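## Task

Scene 1: pull the middle drawer of the narrow cabinet with three drawers fully open so it stays open by itself. Every other drawer in the room must end fully closed. No cabinet may be moved much from its spot. The robot must not tip over or finish leaning, or the scene fails. Anything that holds only because the robot is still holding it does not count.

## Robot and tools

Robot: a Hello Robot Stretch 3 with one arm. It has a two-wheel base (0.33 m long, 0.34 m wide), a lift that slides up a mast, and a telescoping arm that points out of the robot's RIGHT side, with a wrist (yaw, pitch, roll) and a gripper on the end. The base cannot move sideways, so to move the gripper forward or back you drive the base. A turn on the spot pivots between the drive wheels, 0.05 m behind the front edge. With the arm in and the wrist folded, a turn sweeps a 0.28 m radius. An unfolded level wrist reaches beyond that.

Frames: the base frame has its origin on the floor between the drive wheels, x forward, y left, z up. hand_pose is reported in it, at the point where the closed fingertips meet. The odometry frame is the base frame at the scene's start. Heading is positive to the left, from -3.142 to 3.142, and it counts wheel turns, so slip shows up as travel.

execute_actions takes "actions", a list run in order. An empty list only returns the state and images. Each action may have "robot" (one command, a queue list of up to 8 commands, or {"stop": true}), "steps" (1 to 450 control steps at 30 per second) and "until". An action with only steps is a wait. If any number is invalid or out of range, the whole call is rejected and nothing runs.

A command can contain these parts:
- base: exactly one key. translate_m is an offset in metres, forward positive, |d| at most 1. rotate_rad is an offset in radians, left (counter-clockwise) positive, |d| at most 3.2. Both are measured from where the base is when that command begins.
- joints: absolute targets by name. lift_m 0 to 1.1 (arm height). arm_m 0 to 0.52 (extension). wrist_yaw_rad -1.345 to 4.42 (0 is along the arm, positive swings toward the front, 3.0 is folded over the base). wrist_pitch_rad -1.57 to 0.451 (negative tips the fingers down). wrist_roll_rad -2.911 to 2.911. gripper_m -0.089 to 0.179 (larger is wider; the real fingertip gap is slightly smaller). head_pan_rad -3.953 to 1.73 (-1.57 looks along the arm). head_tilt_rad -1.53 to 0.419 (negative looks down). Any joint you leave out keeps its old target.
- contact_limits: {"arm_m": effort percent, 1 to 100}. The arm stops once its motor effort reaches about that value, so a lower number is gentler. The limit lasts until the next arm_m command.
Inside a queue, {"pause_s": s} waits up to 15 s. Each queued command starts only after the previous one finishes "done" (for base and gripper, "off_target" also lets it continue). Otherwise the rest is dropped. A new command takes effect at once and throws away any older queue. Motions keep running while you think.

until: {"robot": {"status": "ended"}} ends the wait once nothing is moving and no queue is running. You can also test fields with pairs such as {"arm_m": [">", 0.3]} or {"base_status": ["!=", "moving"]}. Numbers are compared as printed. Don't wait for an exact "=" on a reading. {"any": {"status": "ended"}} fires when the first motion ends.

zoom_image: camera (head_camera, nav_camera or wrist_camera) and region [x0, y0, x1, y1] in pixels of that camera's last image, at most 504 by 504. It returns an enlarged view.

finished_scene: scene (1 or 2). It ends that scene for good, reports success and starts the next. Before calling it, wait until every motion has ended.

Results: base_status shows progress as (moved of goal). joint_goals, joint_status and measured_speeds are listed per joint. Status words: moving, done, off_target (came to rest short and may still push), contact_stop (the arm or lift hit something and went slack), time_out, stopped, not_commanded, torque_fault (a wrist servo is off for 10 s and goals for it are refused). The refusals/queue/queue_left line counts refusals, gives the queue state and lists commands not yet started. Lines starting "refused:", "dropped:" or "replaced:" explain changes. robot.on_its_own flags a goal the robot changed itself, slack or off joints, and a base tilt of 3 degrees or more. Other readings: base_tilt (forward/right positive, degrees), motor_effort in percent with peaks, lidar_m (12 sectors of 30 degrees, first straight ahead and going counter-clockwise, in a plane 0.17 m up), and wrist_depth_mm and head_depth_mm as 7x7 grids of median depth.

Speed: the base is fast (0.30 m/s, 1.9 rad/s) only while stowed: lift_m under 0.30, arm_m under 0.03 and wrist_yaw_rad above 2.54. Otherwise it is capped at 0.10 m/s and 0.63 rad/s.

Wrist safety: fold or unfold the wrist only with lift_m between 0.32 and 0.95, wrist_pitch_rad -0.4 and roll near 0. Once folded, the lift may drop to 0.25. If yaw goes below -0.4, keep pitch at -0.5 or lower.

Avoid tipping. Pushing the arm against something rigid with the gripper above about 0.45 m can topple the robot, and pushing again after a contact_stop makes it worse. Don't drive while the gripper is hooked on or pressing something fixed. Snagging furniture is most dangerous when reversing. If it leans, undo the last move in small steps, pull the gripper free and, if needed, lower lift_m to about 0.2. Avoid hard hits, slams and long strong pushes, since these can also fault the wrist servos. Drawers must stay in their final state on their own, and less robot time is better.

Each tool is called after ">>>" as name(argument=value, ...), one argument or row to a line, values as JSON.

## Session

>>> execute_actions(
  actions=[],
)

Scene clock: 0.00 s.
robot.base_odometry: x=+0.000 y=+0.000 heading=+0.000 (m, m, rad; robot's odometry frame)
robot.turned_by_wheels: +0.000 (rad since the last result)
robot.turned_by_imu: +0.000 (rad since the last result)
robot.base_tilt: forward=+1.9 right=+0.8 (deg)
robot.lidar_m: 2.27 2.30 1.95 1.44 1.58 2.01 1.99 2.19 1.84 1.36 1.40 2.36
robot.head_depth_mm: 1736 2632 2653 2633 2624 2584 2217 / 1724 2661 2689 2720 2652 2660 2336 / 1785 2625 2784 2738 2724 2713 2351 / 1775 2579 2816 2794 2790 2793 2374 / 1763 2553 2854 2870 2825 2803 2406 / 1736 2534 2928 2937 2893 2175 2157 / 1740 2507 2989 2984 2980 2201 2176
robot.base_status: not_commanded
robot.joint_positions: lift_m=+0.594 arm_m=-0.001 wrist_yaw_rad=+2.852 wrist_pitch_rad=-0.459 wrist_roll_rad=-0.014 gripper_m=+0.037 head_pan_rad=-0.018 head_tilt_rad=+0.008
robot.joint_goals: lift_m=+0.594 arm_m=-0.001 wrist_yaw_rad=+2.852 wrist_pitch_rad=-0.459 wrist_roll_rad=-0.014 gripper_m=+0.037 head_pan_rad=-0.018 head_tilt_rad=+0.008
robot.joint_status: lift_m=not_commanded arm_m=not_commanded wrist_yaw_rad=not_commanded wrist_pitch_rad=not_commanded wrist_roll_rad=not_commanded gripper_m=not_commanded head_pan_rad=not_commanded head_tilt_rad=not_commanded
robot.measured_speeds: translate_m=+0.000 rotate_rad=+0.000 lift_m=+0.000 arm_m=+0.000 wrist_yaw_rad=+0.000 wrist_pitch_rad=+0.000 wrist_roll_rad=+0.000 head_pan_rad=+0.000 head_tilt_rad=+0.000
robot: refusals=0 queue=idle queue_left=0
robot.motor_effort: left_wheel=+0 right_wheel=+0 lift_m=+18 arm_m=+1 wrist_yaw_rad=+0 wrist_pitch_rad=+6 wrist_roll_rad=+0 gripper_m=+0 head_pan_rad=+0 head_tilt_rad=+3 (%)
robot.hand_pose: x=+0.0414 y=+0.0659 z=+0.5980 quat_wxyz=(+0.258, +0.700, +0.062, +0.663) (m; robot's base frame)
robot.wrist_depth_mm: - - - - - - - / - - - - - - - / - - - - - - - / - - - - - - - / 998 - - - - - - / 833 - 871 861 876 884 884 / 714 708 727 750 727 758 762
pictures: head_camera (sideways: a quarter turn clockwise sets it upright), nav_camera (sideways: a quarter turn counterclockwise sets it upright), wrist_camera
Images, in order (width x height): head_camera 896x504, nav_camera 672x504, wrist_camera 644x364.

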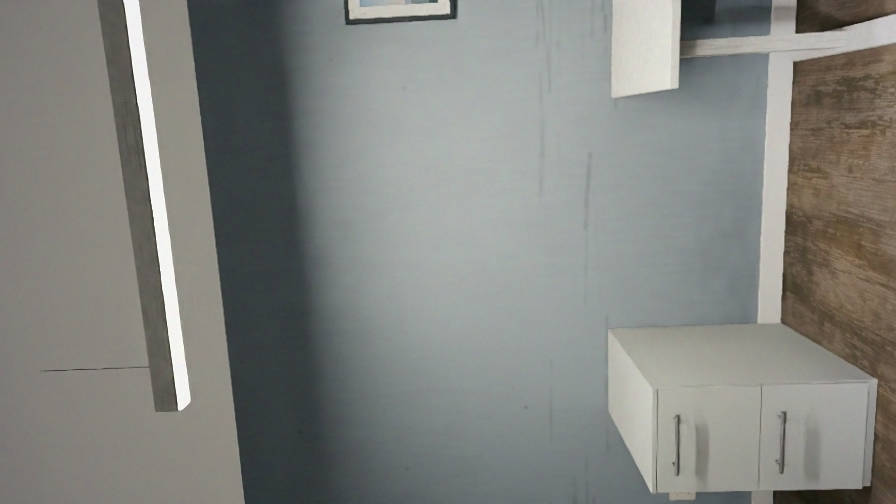

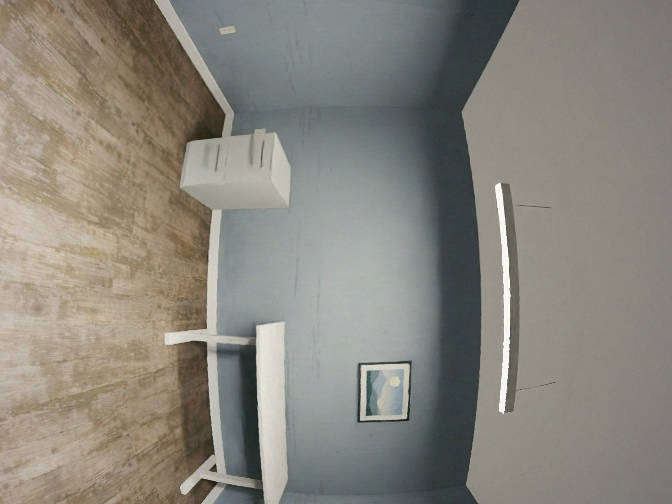

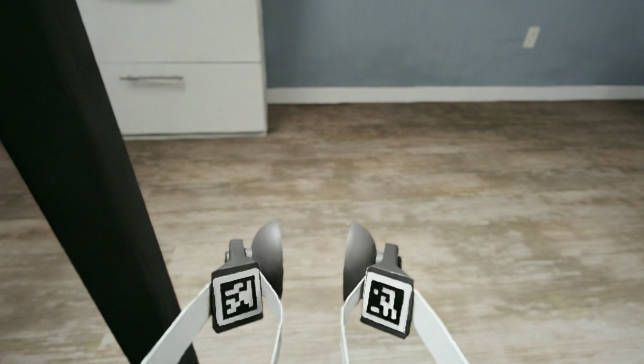

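>>> execute_actions(
  actions=[
    {"robot":{"joints":{"head_pan_rad":1.6,"head_tilt_rad":-0.4}},"steps":200,"until":{"robot":{"status":"ended"}}},
  ],
)

>>> execute_actions(
  actions=[
    {"robot":{"joints":{"head_pan_rad":-1.6}},"steps":200,"until":{"robot":{"status":"ended"}}},
  ],
)

>>> execute_actions(
  actions=[
    {"robot":{"joints":{"head_pan_rad":-3.2}},"steps":200,"until":{"robot":{"status":"ended"}}},
  ],
)

Scene clock: 1.50 s.
robot.base_odometry: x=+0.000 y=+0.000 heading=+0.000 (m, m, rad; robot's odometry frame)
robot.turned_by_wheels: +0.000 (rad since the last result)
robot.turned_by_imu: +0.000 (rad since the last result)
robot.base_tilt: forward=+2.1 right=+0.6 (deg)
robot.lidar_m: 2.27 2.30 1.95 1.44 1.58 2.01 1.99 2.19 1.85 1.36 1.40 2.36
robot.head_depth_mm: 1596 1687 1810 1943 2081 1763 1412 / 1620 1727 1831 1975 2087 1772 1419 / 1656 1773 1572 1501 1619 1715 1430 / 1684 1796 1630 1538 1663 1757 1441 / 1715 1848 1675 1575 1711 1816 1442 / 1752 1877 1735 1612 1761 1829 1449 / 1793 1931 1996 1655 1858 1893 -
robot.base_status: not_commanded
robot.joint_positions: lift_m=+0.594 arm_m=-0.001 wrist_yaw_rad=+2.852 wrist_pitch_rad=-0.459 wrist_roll_rad=-0.014 gripper_m=+0.037 head_pan_rad=+1.593 head_tilt_rad=-0.395
robot.joint_goals: lift_m=+0.594 arm_m=-0.001 wrist_yaw_rad=+2.852 wrist_pitch_rad=-0.459 wrist_roll_rad=-0.014 gripper_m=+0.037 head_pan_rad=+1.600 head_tilt_rad=-0.400
robot.joint_status: lift_m=not_commanded arm_m=not_commanded wrist_yaw_rad=not_commanded wrist_pitch_rad=not_commanded wrist_roll_rad=not_commanded gripper_m=not_commanded head_pan_rad=done head_tilt_rad=done
robot.measured_speeds: translate_m=+0.000 rotate_rad=+0.000 lift_m=+0.000 arm_m=+0.000 wrist_yaw_rad=+0.000 wrist_pitch_rad=+0.000 wrist_roll_rad=+0.000 head_pan_rad=+0.000 head_tilt_rad=+0.000
robot: refusals=0 queue=done queue_left=0
robot.motor_effort: left_wheel=+0(0) right_wheel=+0(0) lift_m=+19(18) arm_m=+1(0) wrist_yaw_rad=+0(1) wrist_pitch_rad=+6(6) wrist_roll_rad=+0(0) gripper_m=+0(0) head_pan_rad=+2(27) head_tilt_rad=-3(32) (%)
robot.hand_pose: x=+0.0414 y=+0.0659 z=+0.5980 quat_wxyz=(+0.258, +0.700, +0.062, +0.663) (m; robot's base frame)
robot.wrist_depth_mm: - - - - - - - / - - - - - - - / - - - - - - - / - - - - - - - / 993 - - - - - - / 835 - 879 856 883 873 890 / 723 706 711 747 739 756 765
pictures: head_camera (sideways: a quarter turn clockwise sets it upright), nav_camera (sideways: a quarter turn counterclockwise sets it upright), wrist_camera
Images, in order (width x height): head_camera 896x504, nav_camera 672x504, wrist_camera 644x364.

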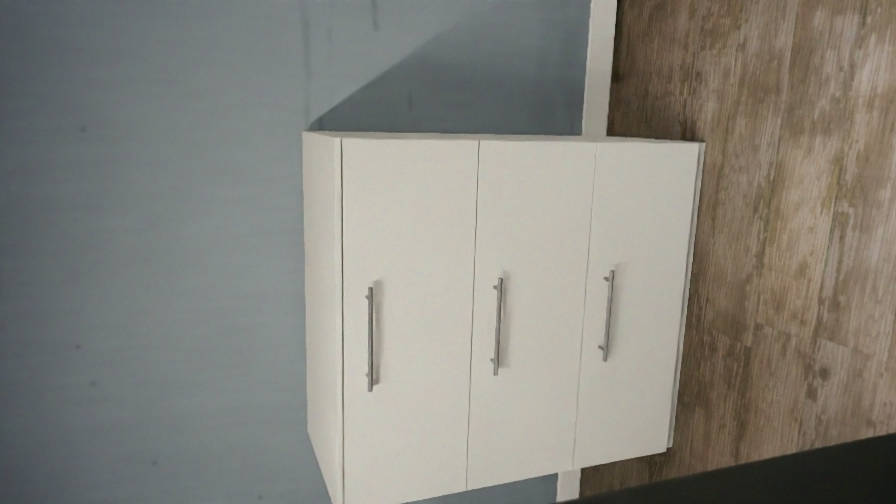

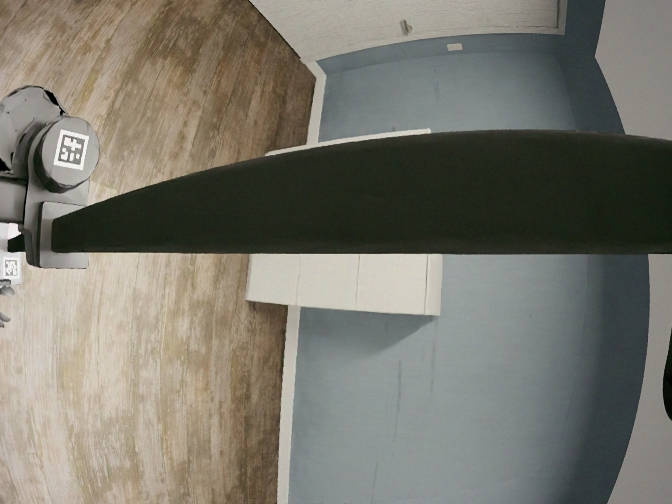

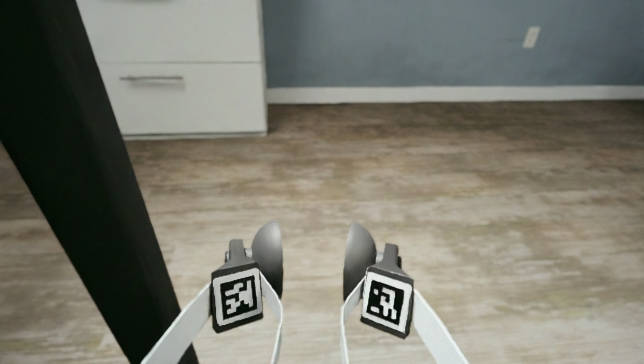

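Scene clock: 3.57 s.
robot.base_odometry: x=+0.000 y=+0.000 heading=+0.000 (m, m, rad; robot's odometry frame)
robot.turned_by_wheels: +0.000 (rad since the last result)
robot.turned_by_imu: +0.000 (rad since the last result)
robot.base_tilt: forward=+2.0 right=+0.7 (deg)
robot.lidar_m: 2.27 2.30 1.96 1.44 1.58 2.01 1.99 2.19 1.85 1.36 1.40 2.36
robot.head_depth_mm: 1514 1612 1726 1851 1999 1754 1412 / 1533 1634 1747 1889 2042 1772 1419 / 1558 1667 1774 1914 2077 1787 1425 / 1588 1690 1806 1961 2110 1786 1431 / 1619 1713 1849 1962 1700 1692 1442 / 1640 1757 1893 1994 1563 1648 1455 / 1661 1776 1927 2068 1594 1689 1459
robot.base_status: not_commanded
robot.joint_positions: lift_m=+0.594 arm_m=-0.001 wrist_yaw_rad=+2.852 wrist_pitch_rad=-0.459 wrist_roll_rad=-0.014 gripper_m=+0.037 head_pan_rad=-1.593 head_tilt_rad=-0.395
robot.joint_goals: lift_m=+0.594 arm_m=-0.001 wrist_yaw_rad=+2.852 wrist_pitch_rad=-0.459 wrist_roll_rad=-0.014 gripper_m=+0.037 head_pan_rad=-1.600 head_tilt_rad=-0.400
robot.joint_status: lift_m=not_commanded arm_m=not_commanded wrist_yaw_rad=not_commanded wrist_pitch_rad=not_commanded wrist_roll_rad=not_commanded gripper_m=not_commanded head_pan_rad=done head_tilt_rad=done
robot.measured_speeds: translate_m=+0.000 rotate_rad=+0.000 lift_m=+0.000 arm_m=+0.000 wrist_yaw_rad=+0.000 wrist_pitch_rad=+0.000 wrist_roll_rad=+0.000 head_pan_rad=+0.000 head_tilt_rad=+0.000
robot: refusals=0 queue=done queue_left=0
robot.motor_effort: left_wheel=+0(1) right_wheel=+0(0) lift_m=+18(19) arm_m=+0(1) wrist_yaw_rad=+0(0) wrist_pitch_rad=+6(6) wrist_roll_rad=+0(0) gripper_m=+0(0) head_pan_rad=-2(27) head_tilt_rad=-3(4) (%)
robot.hand_pose: x=+0.0414 y=+0.0659 z=+0.5980 quat_wxyz=(+0.258, +0.700, +0.062, +0.663) (m; robot's base frame)
robot.wrist_depth_mm: - - - - - - - / - - - - - - - / - - - - - - - / - - - - - - - / 983 - - - - - - / 825 - 874 865 894 888 897 / 721 705 715 750 729 765 767
pictures: head_camera (sideways: a quarter turn clockwise sets it upright), nav_camera (sideways: a quarter turn counterclockwise sets it upright), wrist_camera
Images, in order (width x height): head_camera 896x504, nav_camera 672x504, wrist_camera 644x364.

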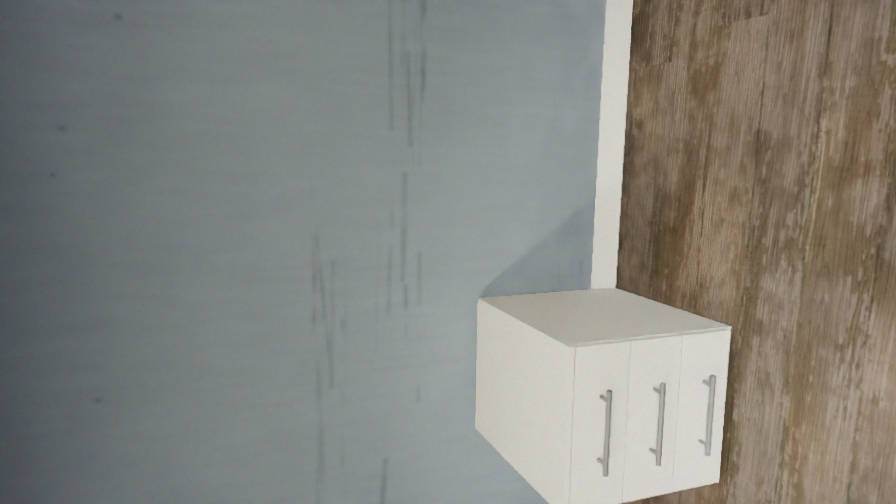

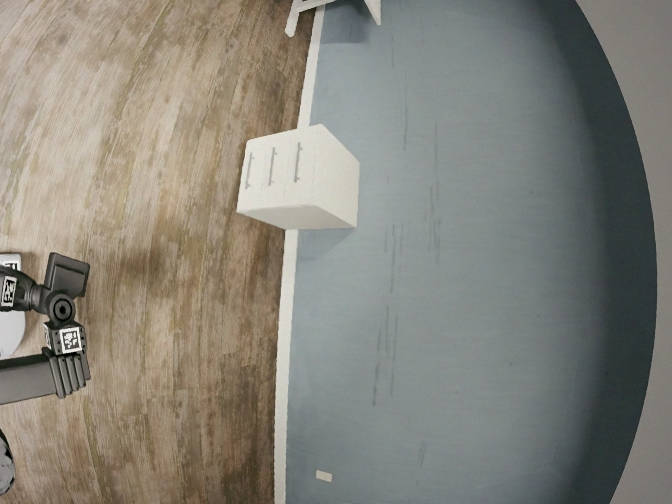

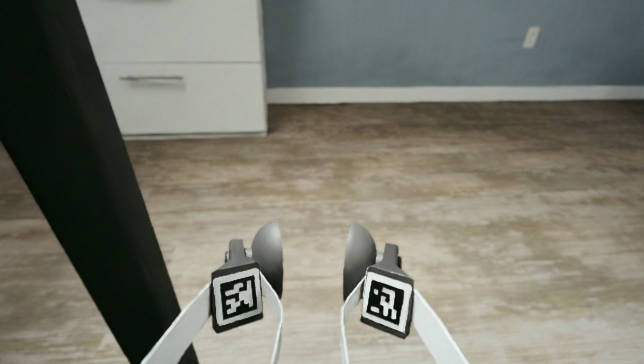

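Scene clock: 4.93 s.
robot.base_odometry: x=+0.000 y=+0.000 heading=+0.000 (m, m, rad; robot's odometry frame)
robot.turned_by_wheels: +0.000 (rad since the last result)
robot.turned_by_imu: +0.000 (rad since the last result)
robot.base_tilt: forward=+2.1 right=+0.6 (deg)
robot.lidar_m: 2.28 2.30 1.95 1.44 1.59 2.00 1.99 2.19 1.85 1.37 1.39 2.36
robot.head_depth_mm: 1675 1770 1898 2050 2159 1759 1410 / 1682 1785 1914 2055 2177 1787 1410 / 1702 1807 1934 2104 2206 1788 1422 / 1724 1832 1975 2106 2257 1808 1433 / 1740 1878 1989 2169 2296 1822 1440 / 1763 1885 2038 2199 2316 1822 1453 / 1796 1913 2060 2222 2360 1843 1461
robot.base_status: not_commanded
robot.joint_positions: lift_m=+0.594 arm_m=-0.001 wrist_yaw_rad=+2.852 wrist_pitch_rad=-0.459 wrist_roll_rad=-0.014 gripper_m=+0.037 head_pan_rad=-3.193 head_tilt_rad=-0.395
robot.joint_goals: lift_m=+0.594 arm_m=-0.001 wrist_yaw_rad=+2.852 wrist_pitch_rad=-0.459 wrist_roll_rad=-0.014 gripper_m=+0.037 head_pan_rad=-3.200 head_tilt_rad=-0.400
robot.joint_status: lift_m=not_commanded arm_m=not_commanded wrist_yaw_rad=not_commanded wrist_pitch_rad=not_commanded wrist_roll_rad=not_commanded gripper_m=not_commanded head_pan_rad=done head_tilt_rad=done
robot.measured_speeds: translate_m=+0.000 rotate_rad=+0.000 lift_m=+0.000 arm_m=+0.000 wrist_yaw_rad=+0.000 wrist_pitch_rad=+0.000 wrist_roll_rad=+0.000 head_pan_rad=+0.000 head_tilt_rad=+0.000
robot: refusals=0 queue=done queue_left=0
robot.motor_effort: left_wheel=+0(0) right_wheel=+0(0) lift_m=+18(18) arm_m=+1(1) wrist_yaw_rad=+0(0) wrist_pitch_rad=+6(6) wrist_roll_rad=+1(0) gripper_m=+0(0) head_pan_rad=-2(25) head_tilt_rad=-4(2) (%)
robot.hand_pose: x=+0.0414 y=+0.0659 z=+0.5980 quat_wxyz=(+0.258, +0.700, +0.062, +0.663) (m; robot's base frame)
robot.wrist_depth_mm: - - - - - - - / - - - - - - - / - - - - - - - / - - - - - - - / 987 - - - - - - / 823 - 891 873 888 881 896 / 725 710 717 740 734 759 762
pictures: head_camera (sideways: a quarter turn clockwise sets it upright), nav_camera (sideways: a quarter turn counterclockwise sets it upright), wrist_camera
Images, in order (width x height): head_camera 896x504, nav_camera 672x504, wrist_camera 644x364.

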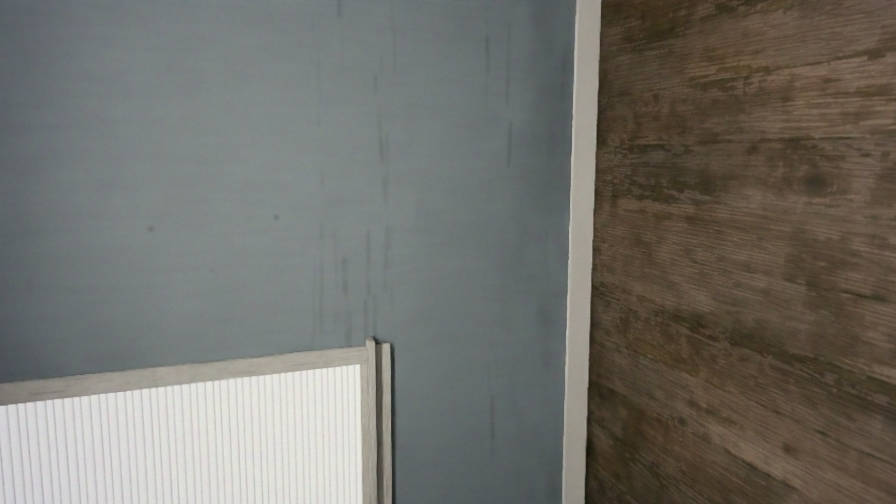

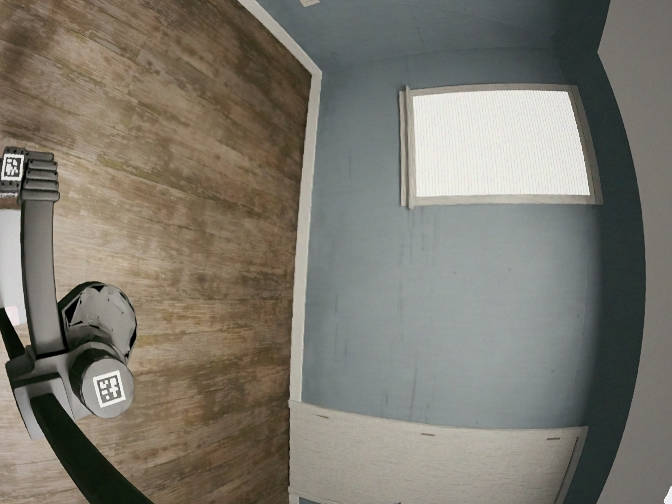

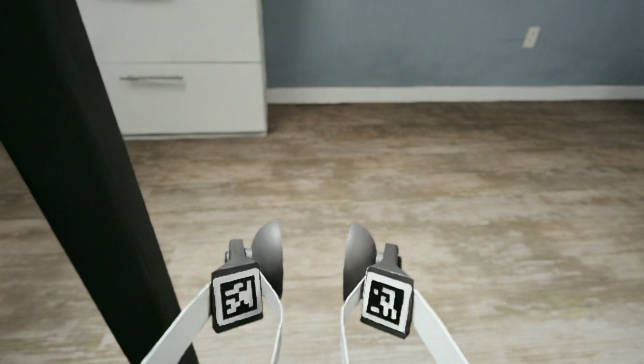

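>>> execute_actions(
  actions=[
    {"robot":[{"base":{"rotate_rad":-0.74},"joints":{"lift_m":0.28,"wrist_yaw_rad":3.0,"wrist_pitch_rad":-0.4,"head_pan_rad":-1.57,"head_tilt_rad":-0.8}},{"base":{"translate_m":0.755}},{"base":{"rotate_rad":0.56}},{"joints":{"lift_m":0.34}},{"joints":{"wrist_yaw_rad":0.0,"gripper_m":0.1}},{"joints":{"wrist_pitch_rad":0.0,"wrist_roll_rad":1.57}}],"steps":450,"until":{"robot":{"status":"ended"}}},
    {"steps":300,"until":{"robot":{"status":"ended"}}},
  ],
)

Scene clock: 21.07 s.
robot.base_odometry: x=+0.558 y=-0.509 heading=-0.180 (m, m, rad; robot's odometry frame)
robot.turned_by_wheels: -0.180 (rad since the last result)
robot.turned_by_imu: -0.185 (rad since the last result)
robot.base_tilt: forward=+2.2 right=+0.8 (deg)
robot.lidar_m: 1.72 1.95 2.03 2.35 2.24 2.74 2.62 2.07 1.49 0.86 0.89 1.97
robot.head_depth_mm: 1229 1400 1626 1800 1518 1302 1136 / 1222 1394 1623 1797 1535 1308 1141 / 1222 1390 1516 1205 1435 1341 1170 / 1221 1384 1415 1190 1397 1320 1151 / 1219 1389 1430 1193 1391 1331 1155 / 1217 1382 1565 1761 1556 1337 1162 / 1211 1380 1595 1806 1585 1342 1168
robot.base_status: done (rotate_rad +0.5599 of +0.5600)
robot.joint_positions: lift_m=+0.340 arm_m=-0.001 wrist_yaw_rad=+0.002 wrist_pitch_rad=-0.024 wrist_roll_rad=+1.568 gripper_m=+0.100 head_pan_rad=-1.577 head_tilt_rad=-0.790
robot.joint_goals: lift_m=+0.340 arm_m=-0.001 wrist_yaw_rad=+0.000 wrist_pitch_rad=+0.000 wrist_roll_rad=+1.570 gripper_m=+0.100 head_pan_rad=-1.570 head_tilt_rad=-0.800
robot.joint_status: lift_m=done arm_m=not_commanded wrist_yaw_rad=done wrist_pitch_rad=done wrist_roll_rad=done gripper_m=done head_pan_rad=done head_tilt_rad=done
robot.measured_speeds: translate_m=+0.000 rotate_rad=+0.000 lift_m=+0.000 arm_m=+0.000 wrist_yaw_rad=+0.000 wrist_pitch_rad=+0.000 wrist_roll_rad=+0.000 head_pan_rad=+0.000 head_tilt_rad=+0.000
robot: refusals=0 queue=done queue_left=0
robot.motor_effort: left_wheel=-2(12) right_wheel=+2(9) lift_m=+23(23) arm_m=+0(1) wrist_yaw_rad=-2(3) wrist_pitch_rad=+11(11) wrist_roll_rad=+1(3) gripper_m=+1(82) head_pan_rad=+3(28) head_tilt_rad=-5(36) (%)
robot.hand_pose: x=-0.0209 y=-0.3996 z=+0.4480 quat_wxyz=(+0.002, +0.001, -1.000, -0.012) (m; robot's base frame)
robot.wrist_depth_mm: - - - - - 766 512 / - - - - - 758 501 / - - - 597 612 614 507 / - - - 618 615 624 505 / - - - 621 633 632 501 / - - - 641 643 648 506 / - - - - - 657 499
pictures: head_camera (sideways: a quarter turn clockwise sets it upright), nav_camera (sideways: a quarter turn counterclockwise sets it upright), wrist_camera
Images, in order (width x height): head_camera 896x504, nav_camera 672x504, wrist_camera 644x364.

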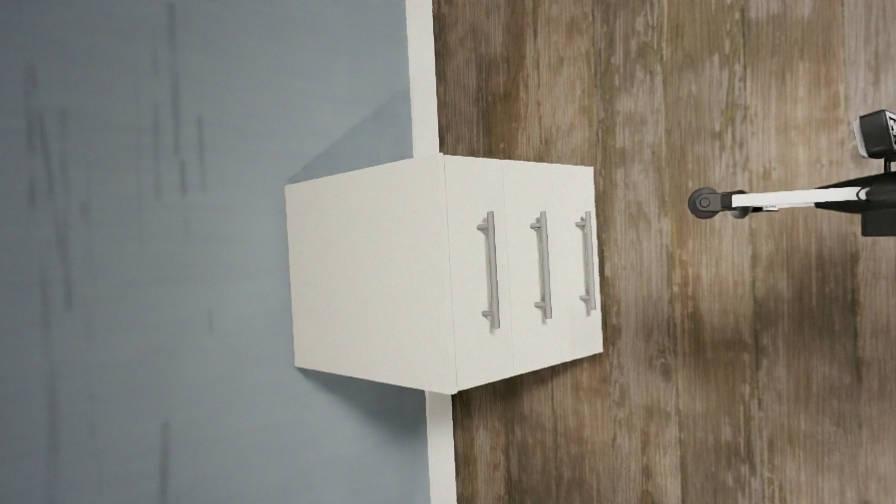

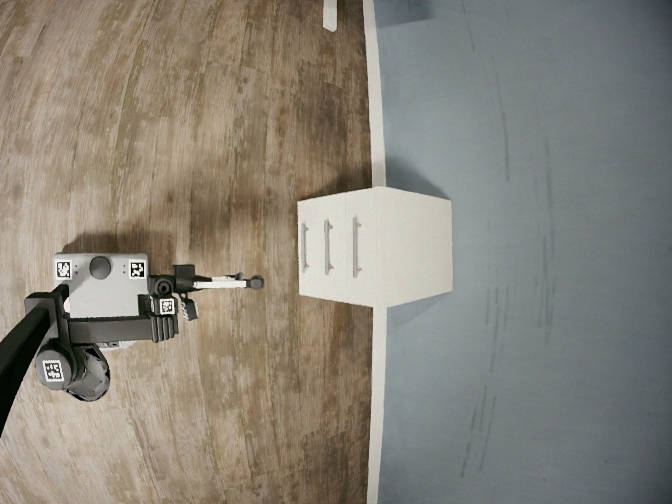

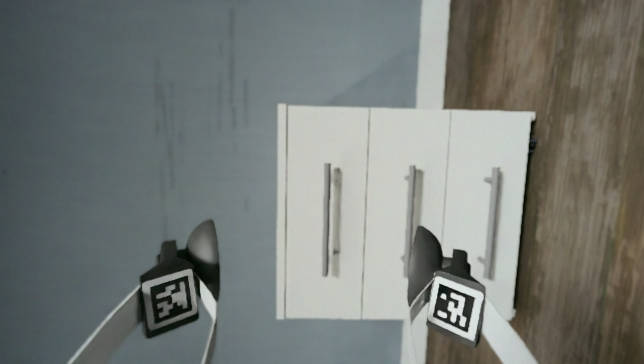

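>>> execute_actions(
  actions=[
    {"robot":{"base":{"translate_m":0.08},"joints":{"lift_m":0.17,"arm_m":0.28}},"steps":450,"until":{"robot":{"status":"ended"}}},
  ],
)

Scene clock: 24.40 s.
robot.base_odometry: x=+0.636 y=-0.523 heading=-0.180 (m, m, rad; robot's odometry frame)
robot.turned_by_wheels: +0.000 (rad since the last result)
robot.turned_by_imu: -0.001 (rad since the last result)
robot.base_tilt: forward=+2.2 right=+0.6 (deg)
robot.lidar_m: 1.64 1.90 1.92 2.35 2.28 2.82 2.71 2.08 1.48 0.86 1.47 1.93
robot.head_depth_mm: 1223 1401 1625 1780 1525 1297 1135 / 1228 1390 1585 1731 1496 1308 1144 / 1225 1386 1398 1175 1401 1371 1145 / 1222 1382 1410 1188 1390 1318 1151 / 1221 1378 1503 1193 1458 1328 1157 / 1220 1375 1598 1808 1564 1332 1161 / 1212 1376 1597 1813 1573 1340 1169
robot.base_status: done (translate_m +0.0800 of +0.0800)
robot.joint_positions: lift_m=+0.170 arm_m=+0.280 wrist_yaw_rad=+0.001 wrist_pitch_rad=-0.022 wrist_roll_rad=+1.569 gripper_m=+0.100 head_pan_rad=-1.577 head_tilt_rad=-0.790
robot.joint_goals: lift_m=+0.170 arm_m=+0.280 wrist_yaw_rad=+0.000 wrist_pitch_rad=+0.000 wrist_roll_rad=+1.570 gripper_m=+0.100 head_pan_rad=-1.570 head_tilt_rad=-0.800
robot.joint_status: lift_m=done arm_m=done wrist_yaw_rad=done wrist_pitch_rad=done wrist_roll_rad=done gripper_m=done head_pan_rad=done head_tilt_rad=done
robot.measured_speeds: translate_m=+0.000 rotate_rad=+0.000 lift_m=+0.000 arm_m=+0.000 wrist_yaw_rad=+0.000 wrist_pitch_rad=+0.000 wrist_roll_rad=+0.000 head_pan_rad=+0.000 head_tilt_rad=+0.000
robot: refusals=0 queue=done queue_left=0
robot.motor_effort: left_wheel=-2(6) right_wheel=+2(8) lift_m=+14(22) arm_m=+2(3) wrist_yaw_rad=-1(2) wrist_pitch_rad=+11(11) wrist_roll_rad=+1(1) gripper_m=+0(0) head_pan_rad=+3(2) head_tilt_rad=-6(5) (%)
robot.hand_pose: x=-0.0211 y=-0.6804 z=+0.2789 quat_wxyz=(+0.001, +0.000, -1.000, -0.012) (m; robot's base frame)
robot.wrist_depth_mm: 827 312 314 314 319 321 318 / 844 317 320 322 322 325 315 / 871 323 326 326 327 329 316 / 877 329 332 333 336 337 315 / 898 335 337 340 340 345 313 / 900 340 347 345 347 353 313 / 914 350 350 353 354 369 312
pictures: head_camera (sideways: a quarter turn clockwise sets it upright), nav_camera (sideways: a quarter turn counterclockwise sets it upright), wrist_camera
Images, in order (width x height): head_camera 896x504, nav_camera 672x504, wrist_camera 644x364.

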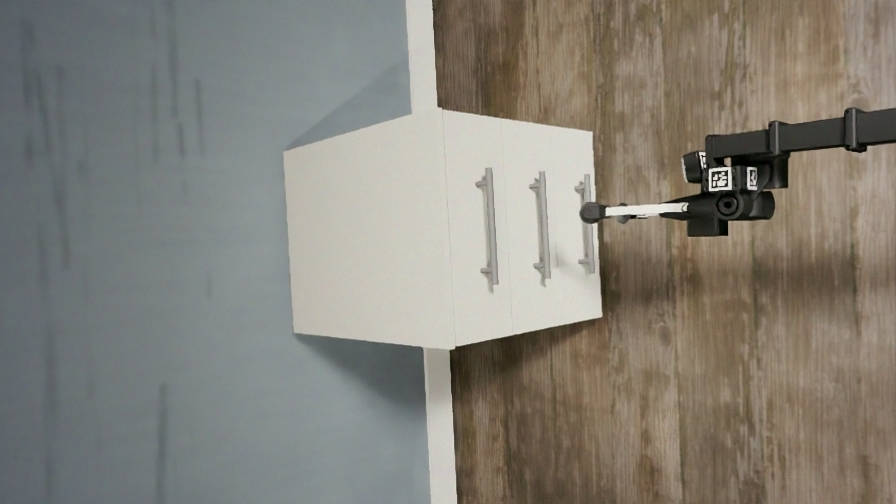

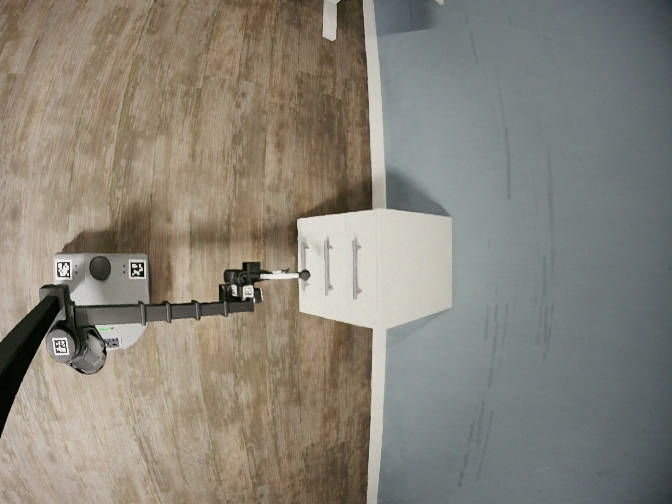

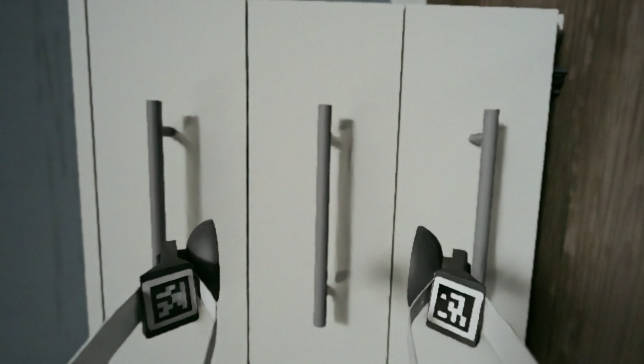

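>>> execute_actions(
  actions=[
    {"robot":{"joints":{"lift_m":0.158,"arm_m":0.41,"gripper_m":0.08},"contact_limits":{"arm_m":15}},"steps":450,"until":{"robot":{"status":"ended"}}},
  ],
)

Scene clock: 26.53 s.
robot.base_odometry: x=+0.636 y=-0.523 heading=-0.180 (m, m, rad; robot's odometry frame)
robot.turned_by_wheels: +0.000 (rad since the last result)
robot.turned_by_imu: +0.000 (rad since the last result)
robot.base_tilt: forward=+2.0 right=+0.6 (deg)
robot.lidar_m: 1.65 1.89 1.92 2.35 2.29 2.82 2.70 2.07 1.49 0.86 1.47 1.93
robot.head_depth_mm: 1235 1395 1630 1797 1522 1295 1137 / 1225 1388 1583 1743 1496 1308 1144 / 1228 1383 1398 1173 1362 1265 1142 / 1221 1384 1411 1183 1395 1320 1153 / 1216 1384 1492 1197 1449 1323 1157 / 1217 1376 1602 1802 1570 1335 1161 / 1213 1370 1595 1816 1580 1339 1169
robot.base_status: done (translate_m +0.0800 of +0.0800)
robot.joint_positions: lift_m=+0.158 arm_m=+0.410 wrist_yaw_rad=+0.001 wrist_pitch_rad=-0.022 wrist_roll_rad=+1.569 gripper_m=+0.080 head_pan_rad=-1.577 head_tilt_rad=-0.790
robot.joint_goals: lift_m=+0.158 arm_m=+0.410 wrist_yaw_rad=+0.000 wrist_pitch_rad=+0.000 wrist_roll_rad=+1.570 gripper_m=+0.080 head_pan_rad=-1.570 head_tilt_rad=-0.800
robot.joint_status: lift_m=done arm_m=done wrist_yaw_rad=done wrist_pitch_rad=done wrist_roll_rad=done gripper_m=done head_pan_rad=done head_tilt_rad=done
robot.measured_speeds: translate_m=+0.000 rotate_rad=+0.000 lift_m=+0.000 arm_m=+0.000 wrist_yaw_rad=+0.000 wrist_pitch_rad=+0.000 wrist_roll_rad=+0.000 head_pan_rad=+0.000 head_tilt_rad=+0.000
robot: refusals=0 queue=done queue_left=0
robot.motor_effort: left_wheel=-3(2) right_wheel=+2(2) lift_m=+14(13) arm_m=+3(3) wrist_yaw_rad=-1(1) wrist_pitch_rad=+11(11) wrist_roll_rad=+1(1) gripper_m=+0(76) head_pan_rad=+2(2) head_tilt_rad=-6(6) (%)
robot.contact_limits: arm_m 15 (drawing in: default 17, maximum 28; extending or still: default 25, maximum 40)
robot.hand_pose: x=-0.0211 y=-0.8104 z=+0.2669 quat_wxyz=(+0.001, +0.000, -1.000, -0.012) (m; robot's base frame)
robot.wrist_depth_mm: 190 191 192 193 195 195 196 / 193 193 194 195 197 197 200 / 196 198 199 200 201 202 202 / 199 201 202 204 205 206 206 / 204 205 206 207 209 210 210 / 208 208 210 211 213 214 214 / 213 213 214 215 218 218 218
pictures: head_camera (sideways: a quarter turn clockwise sets it upright), nav_camera (sideways: a quarter turn counterclockwise sets it upright), wrist_camera
Images, in order (width x height): head_camera 896x504, nav_camera 672x504, wrist_camera 644x364.

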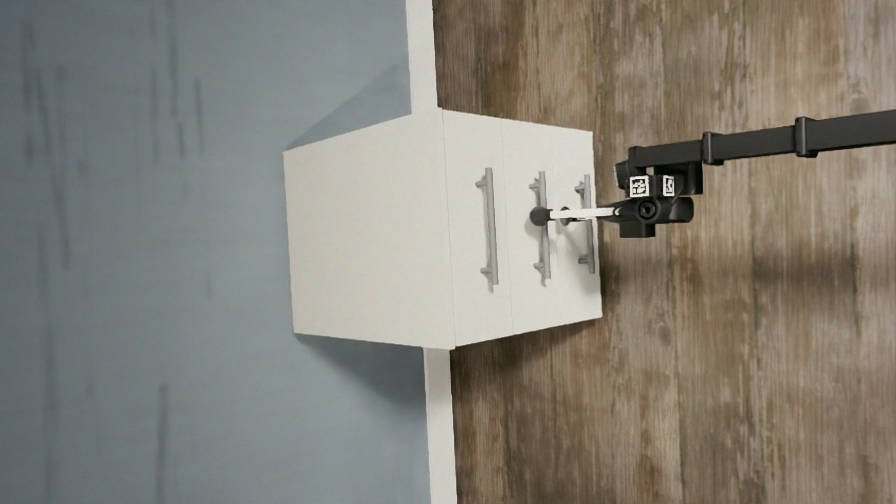

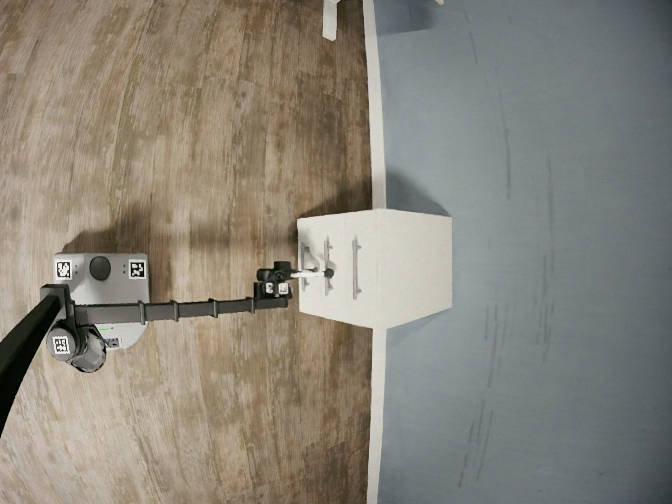

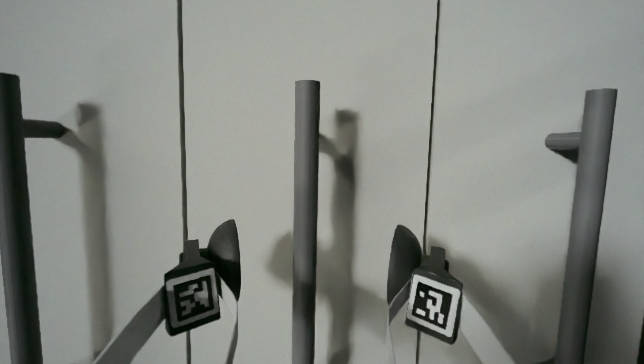

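>>> execute_actions(
  actions=[
    {"robot":[{"joints":{"lift_m":0.162,"arm_m":0.43},"contact_limits":{"arm_m":10}},{"joints":{"gripper_m":-0.03}},{"joints":{"arm_m":0.2}}],"steps":450,"until":{"robot":{"status":"ended"}}},
  ],
)

Scene clock: 31.63 s.
robot.base_odometry: x=+0.636 y=-0.523 heading=-0.180 (m, m, rad; robot's odometry frame)
robot.turned_by_wheels: +0.000 (rad since the last result)
robot.turned_by_imu: -0.001 (rad since the last result)
robot.base_tilt: forward=+2.0 right=+0.8 (deg)
robot.lidar_m: 1.64 1.90 1.92 2.35 2.29 2.82 2.70 2.08 1.49 0.86 1.47 1.93
robot.head_depth_mm: 1230 1405 1628 1791 1524 1298 1132 / 1224 1393 1581 1734 1494 1309 1148 / 1224 1386 1394 1174 1408 1339 1103 / 1214 1389 1407 1186 1399 1315 1153 / 1216 1388 1501 1199 1459 1329 1160 / 1214 1375 1599 1810 1569 1329 1161 / 1209 1368 1591 1799 1577 1347 1168
robot.base_status: done (translate_m +0.0800 of +0.0800)
robot.joint_positions: lift_m=+0.162 arm_m=+0.200 wrist_yaw_rad=+0.000 wrist_pitch_rad=-0.015 wrist_roll_rad=+1.569 gripper_m=-0.029 head_pan_rad=-1.577 head_tilt_rad=-0.790
robot.joint_goals: lift_m=+0.162 arm_m=+0.200 wrist_yaw_rad=+0.000 wrist_pitch_rad=+0.000 wrist_roll_rad=+1.570 gripper_m=-0.030 head_pan_rad=-1.570 head_tilt_rad=-0.800
robot.joint_status: lift_m=done arm_m=done wrist_yaw_rad=done wrist_pitch_rad=done wrist_roll_rad=done gripper_m=done head_pan_rad=done head_tilt_rad=done
robot.measured_speeds: translate_m=+0.000 rotate_rad=+0.000 lift_m=+0.000 arm_m=+0.000 wrist_yaw_rad=+0.000 wrist_pitch_rad=+0.000 wrist_roll_rad=+0.000 head_pan_rad=+0.000 head_tilt_rad=+0.000
robot: refusals=0 queue=done queue_left=0
robot.motor_effort: left_wheel=-2(2) right_wheel=+2(2) lift_m=+23(24) arm_m=-2(3) wrist_yaw_rad=-1(1) wrist_pitch_rad=+8(11) wrist_roll_rad=+1(1) gripper_m=-10(89) head_pan_rad=+3(1) head_tilt_rad=-6(6) (%)
robot.hand_pose: x=-0.0213 y=-0.6011 z=+0.2722 quat_wxyz=(+0.001, +0.000, -1.000, -0.008) (m; robot's base frame)
robot.wrist_depth_mm: 897 898 395 903 728 410 314 / 921 398 396 396 400 401 312 / 949 403 404 403 405 409 310 / 944 412 413 413 413 415 307 / 975 420 417 419 420 422 308 / - 428 425 - 429 432 307 / - - 437 439 441 440 305
pictures: head_camera (sideways: a quarter turn clockwise sets it upright), nav_camera (sideways: a quarter turn counterclockwise sets it upright), wrist_camera
Images, in order (width x height): head_camera 896x504, nav_camera 672x504, wrist_camera 644x364.

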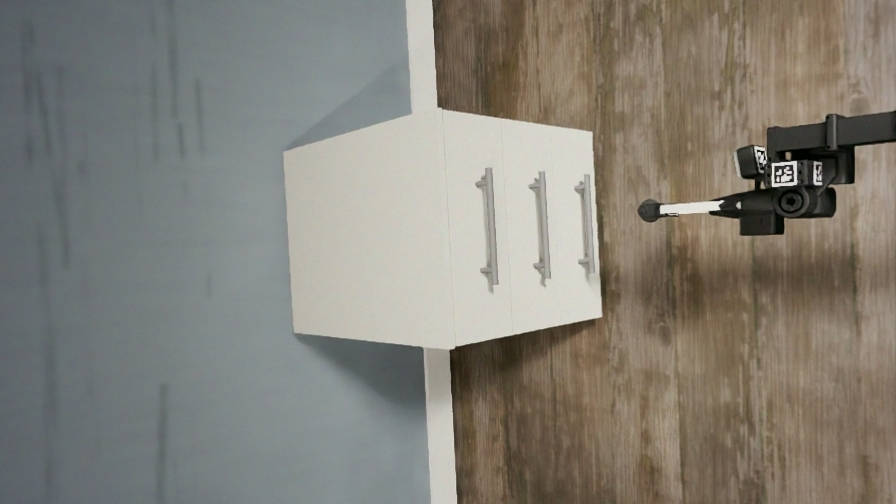

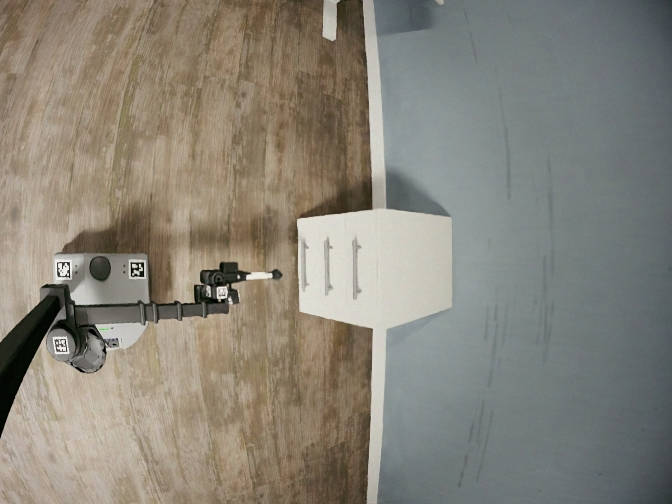

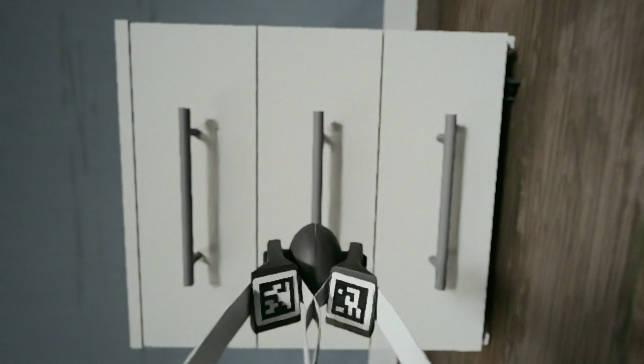

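Missed; lidar saw the handle, probably. Go until contact.

>>> execute_actions(
  actions=[
    {"robot":{"joints":{"gripper_m":0.07,"arm_m":0.50},"contact_limits":{"arm_m":8}},"steps":450,"until":{"robot":{"status":"ended"}}},
  ],
)

Scene clock: 34.03 s.
robot.base_odometry: x=+0.636 y=-0.523 heading=-0.180 (m, m, rad; robot's odometry frame)
robot.turned_by_wheels: +0.000 (rad since the last result)
robot.turned_by_imu: -0.001 (rad since the last result)
robot.base_tilt: forward=+2.0 right=+0.8 (deg)
robot.lidar_m: 1.64 1.90 1.93 2.35 2.28 2.83 2.69 2.07 1.48 0.86 1.47 1.93
robot.head_depth_mm: 1229 1400 1626 1796 1522 1298 1136 / 1224 1398 1588 1736 1491 1311 1147 / 1224 1388 1400 1177 1360 1284 1140 / 1216 1387 1411 1186 1382 1320 1153 / 1217 1383 1499 1192 1456 1327 1156 / 1212 1384 1594 1809 1574 1327 1163 / 1207 1374 1585 1808 1578 1341 1173
robot.base_status: done (translate_m +0.0800 of +0.0800)
robot.joint_positions: lift_m=+0.162 arm_m=+0.439 wrist_yaw_rad=-0.001 wrist_pitch_rad=-0.017 wrist_roll_rad=+1.569 gripper_m=+0.070 head_pan_rad=-1.577 head_tilt_rad=-0.790
robot.joint_goals: lift_m=+0.162 arm_m=+0.439 wrist_yaw_rad=+0.000 wrist_pitch_rad=+0.000 wrist_roll_rad=+1.570 gripper_m=+0.070 head_pan_rad=-1.570 head_tilt_rad=-0.800
robot.joint_status: lift_m=done arm_m=contact_stop wrist_yaw_rad=done wrist_pitch_rad=done wrist_roll_rad=done gripper_m=done head_pan_rad=done head_tilt_rad=done
robot.measured_speeds: translate_m=+0.000 rotate_rad=+0.000 lift_m=+0.000 arm_m=-0.005 wrist_yaw_rad=+0.000 wrist_pitch_rad=+0.000 wrist_roll_rad=+0.000 head_pan_rad=+0.000 head_tilt_rad=+0.000
robot: refusals=0 queue=dropped queue_left=0
robot.on_its_own: arm_m is slack since a contact_stop, until your next command for it (your +0.500 is given up)
robot.motor_effort: left_wheel=-4(4) right_wheel=+4(4) lift_m=+23(22) arm_m=+6(8) wrist_yaw_rad=+1(2) wrist_pitch_rad=+8(9) wrist_roll_rad=+1(1) gripper_m=-1(81) head_pan_rad=+2(2) head_tilt_rad=-7(5) (%)
robot.contact_limits: arm_m 8 (drawing in: default 17, maximum 28; extending or still: default 25, maximum 40)
robot.hand_pose: x=-0.0215 y=-0.8400 z=+0.2716 quat_wxyz=(+0.001, +0.000, -1.000, -0.009) (m; robot's base frame)
robot.wrist_depth_mm: 163 164 164 165 166 167 167 / 166 167 167 168 169 170 170 / 169 170 170 171 172 173 172 / 172 173 174 174 175 176 177 / 176 176 177 177 179 179 180 / 179 179 181 180 181 183 183 / 182 183 184 184 186 186 187
pictures: head_camera (sideways: a quarter turn clockwise sets it upright), nav_camera (sideways: a quarter turn counterclockwise sets it upright), wrist_camera
Images, in order (width x height): head_camera 896x504, nav_camera 672x504, wrist_camera 644x364.

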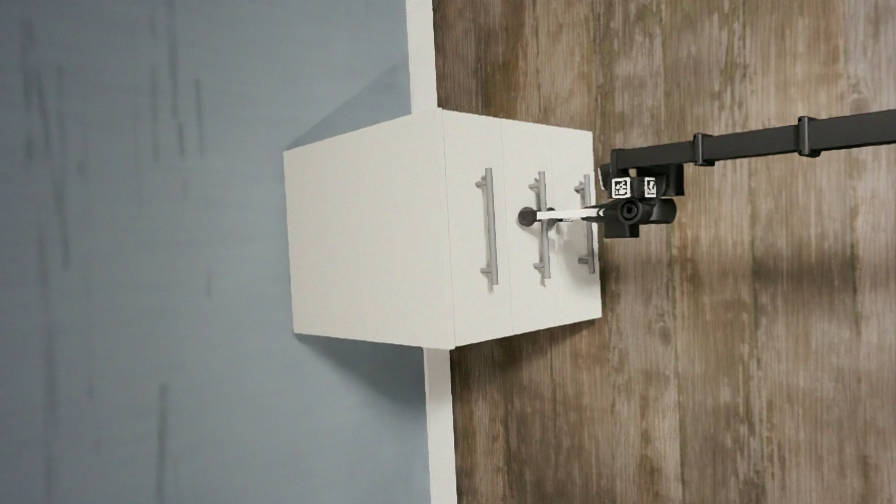

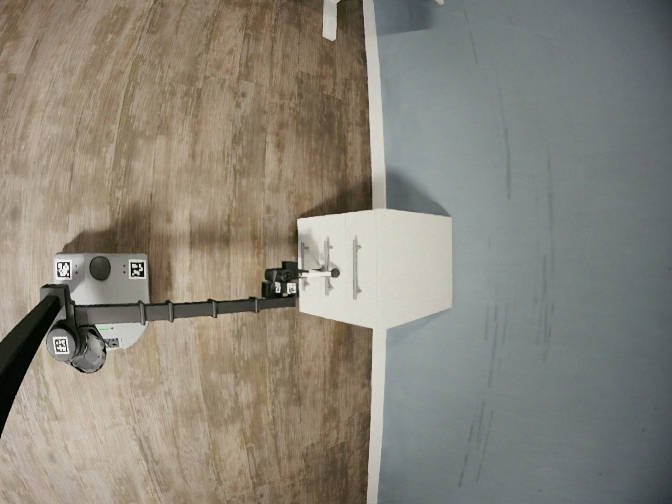

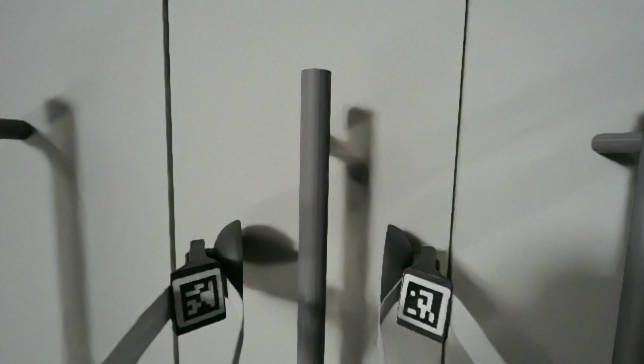

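So it had slipped from too weak a grip. Squeeze harder.

>>> execute_actions(
  actions=[
    {"robot":[{"joints":{"arm_m":0.434}},{"joints":{"gripper_m":-0.07}},{"joints":{"arm_m":0.39}}],"steps":450,"until":{"robot":{"status":"ended"}}},
  ],
)

Scene clock: 37.53 s.
robot.base_odometry: x=+0.636 y=-0.523 heading=-0.180 (m, m, rad; robot's odometry frame)
robot.turned_by_wheels: +0.000 (rad since the last result)
robot.turned_by_imu: -0.001 (rad since the last result)
robot.base_tilt: forward=+2.1 right=+0.8 (deg)
robot.lidar_m: 1.64 1.89 1.92 2.35 2.28 2.82 2.70 2.07 1.49 0.86 1.47 1.93
robot.head_depth_mm: 1226 1397 1619 1794 1525 1302 1140 / 1225 1394 1591 1743 1488 1311 1140 / 1226 1385 1399 1176 1347 1260 1145 / 1219 1385 1409 1184 1392 1319 1151 / 1214 1379 1505 1194 1448 1327 1159 / 1213 1378 1596 1808 1571 1332 1160 / 1211 1376 1605 1801 1581 1339 1169
robot.base_status: done (translate_m +0.0800 of +0.0800)
robot.joint_positions: lift_m=+0.162 arm_m=+0.391 wrist_yaw_rad=-0.004 wrist_pitch_rad=-0.015 wrist_roll_rad=+1.569 gripper_m=-0.065 head_pan_rad=-1.577 head_tilt_rad=-0.790
robot.joint_goals: lift_m=+0.162 arm_m=+0.390 wrist_yaw_rad=+0.000 wrist_pitch_rad=+0.000 wrist_roll_rad=+1.570 gripper_m=-0.063 head_pan_rad=-1.570 head_tilt_rad=-0.800
robot.joint_status: lift_m=done arm_m=done wrist_yaw_rad=done wrist_pitch_rad=done wrist_roll_rad=done gripper_m=done head_pan_rad=done head_tilt_rad=done
robot.measured_speeds: translate_m=+0.000 rotate_rad=+0.000 lift_m=+0.000 arm_m=+0.000 wrist_yaw_rad=+0.000 wrist_pitch_rad=+0.000 wrist_roll_rad=+0.000 head_pan_rad=+0.000 head_tilt_rad=+0.000
robot: refusals=0 queue=done queue_left=0
robot.on_its_own: gripper_m is held at -0.063, not at your -0.070, by its stall guard, which is still easing
robot.motor_effort: left_wheel=-2(3) right_wheel=+3(4) lift_m=+23(23) arm_m=-4(6) wrist_yaw_rad=+5(5) wrist_pitch_rad=+7(8) wrist_roll_rad=+1(1) gripper_m=-5(98) head_pan_rad=+3(3) head_tilt_rad=-5(7) (%)
robot.hand_pose: x=-0.0224 y=-0.7914 z=+0.2722 quat_wxyz=(+0.001, -0.002, -1.000, -0.008) (m; robot's base frame)
robot.wrist_depth_mm: 210 210 167 168 168 213 214 / 212 213 170 170 171 216 218 / 207 217 173 173 174 220 221 / 219 221 176 176 177 224 224 / 223 225 179 179 181 229 229 / 228 229 182 144 183 233 234 / 231 234 186 187 188 237 239
pictures: head_camera (sideways: a quarter turn clockwise sets it upright), nav_camera (sideways: a quarter turn counterclockwise sets it upright), wrist_camera
Images, in order (width x height): head_camera 896x504, nav_camera 672x504, wrist_camera 644x364.

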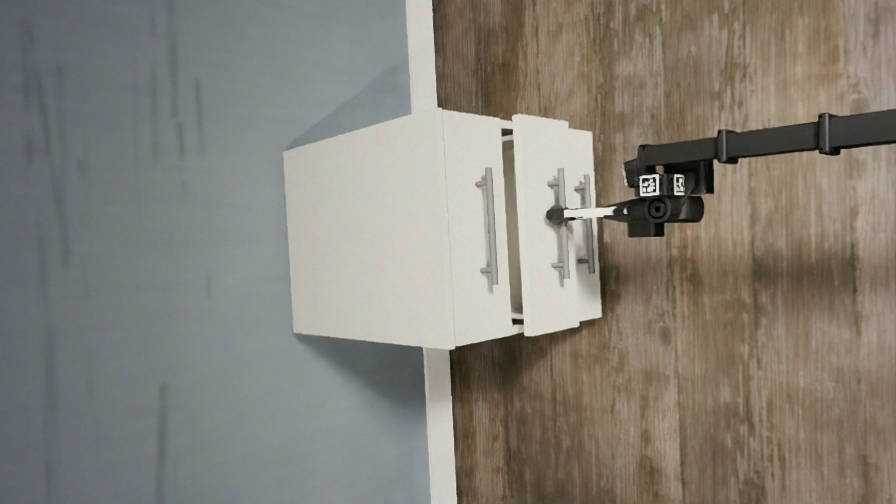

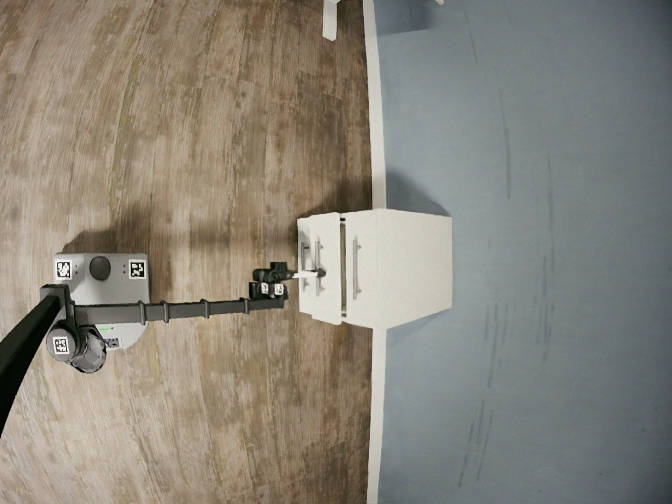

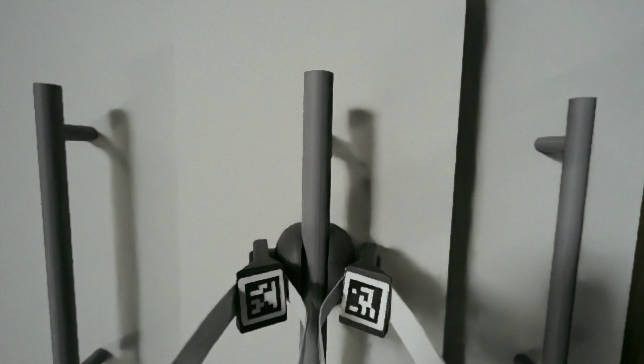

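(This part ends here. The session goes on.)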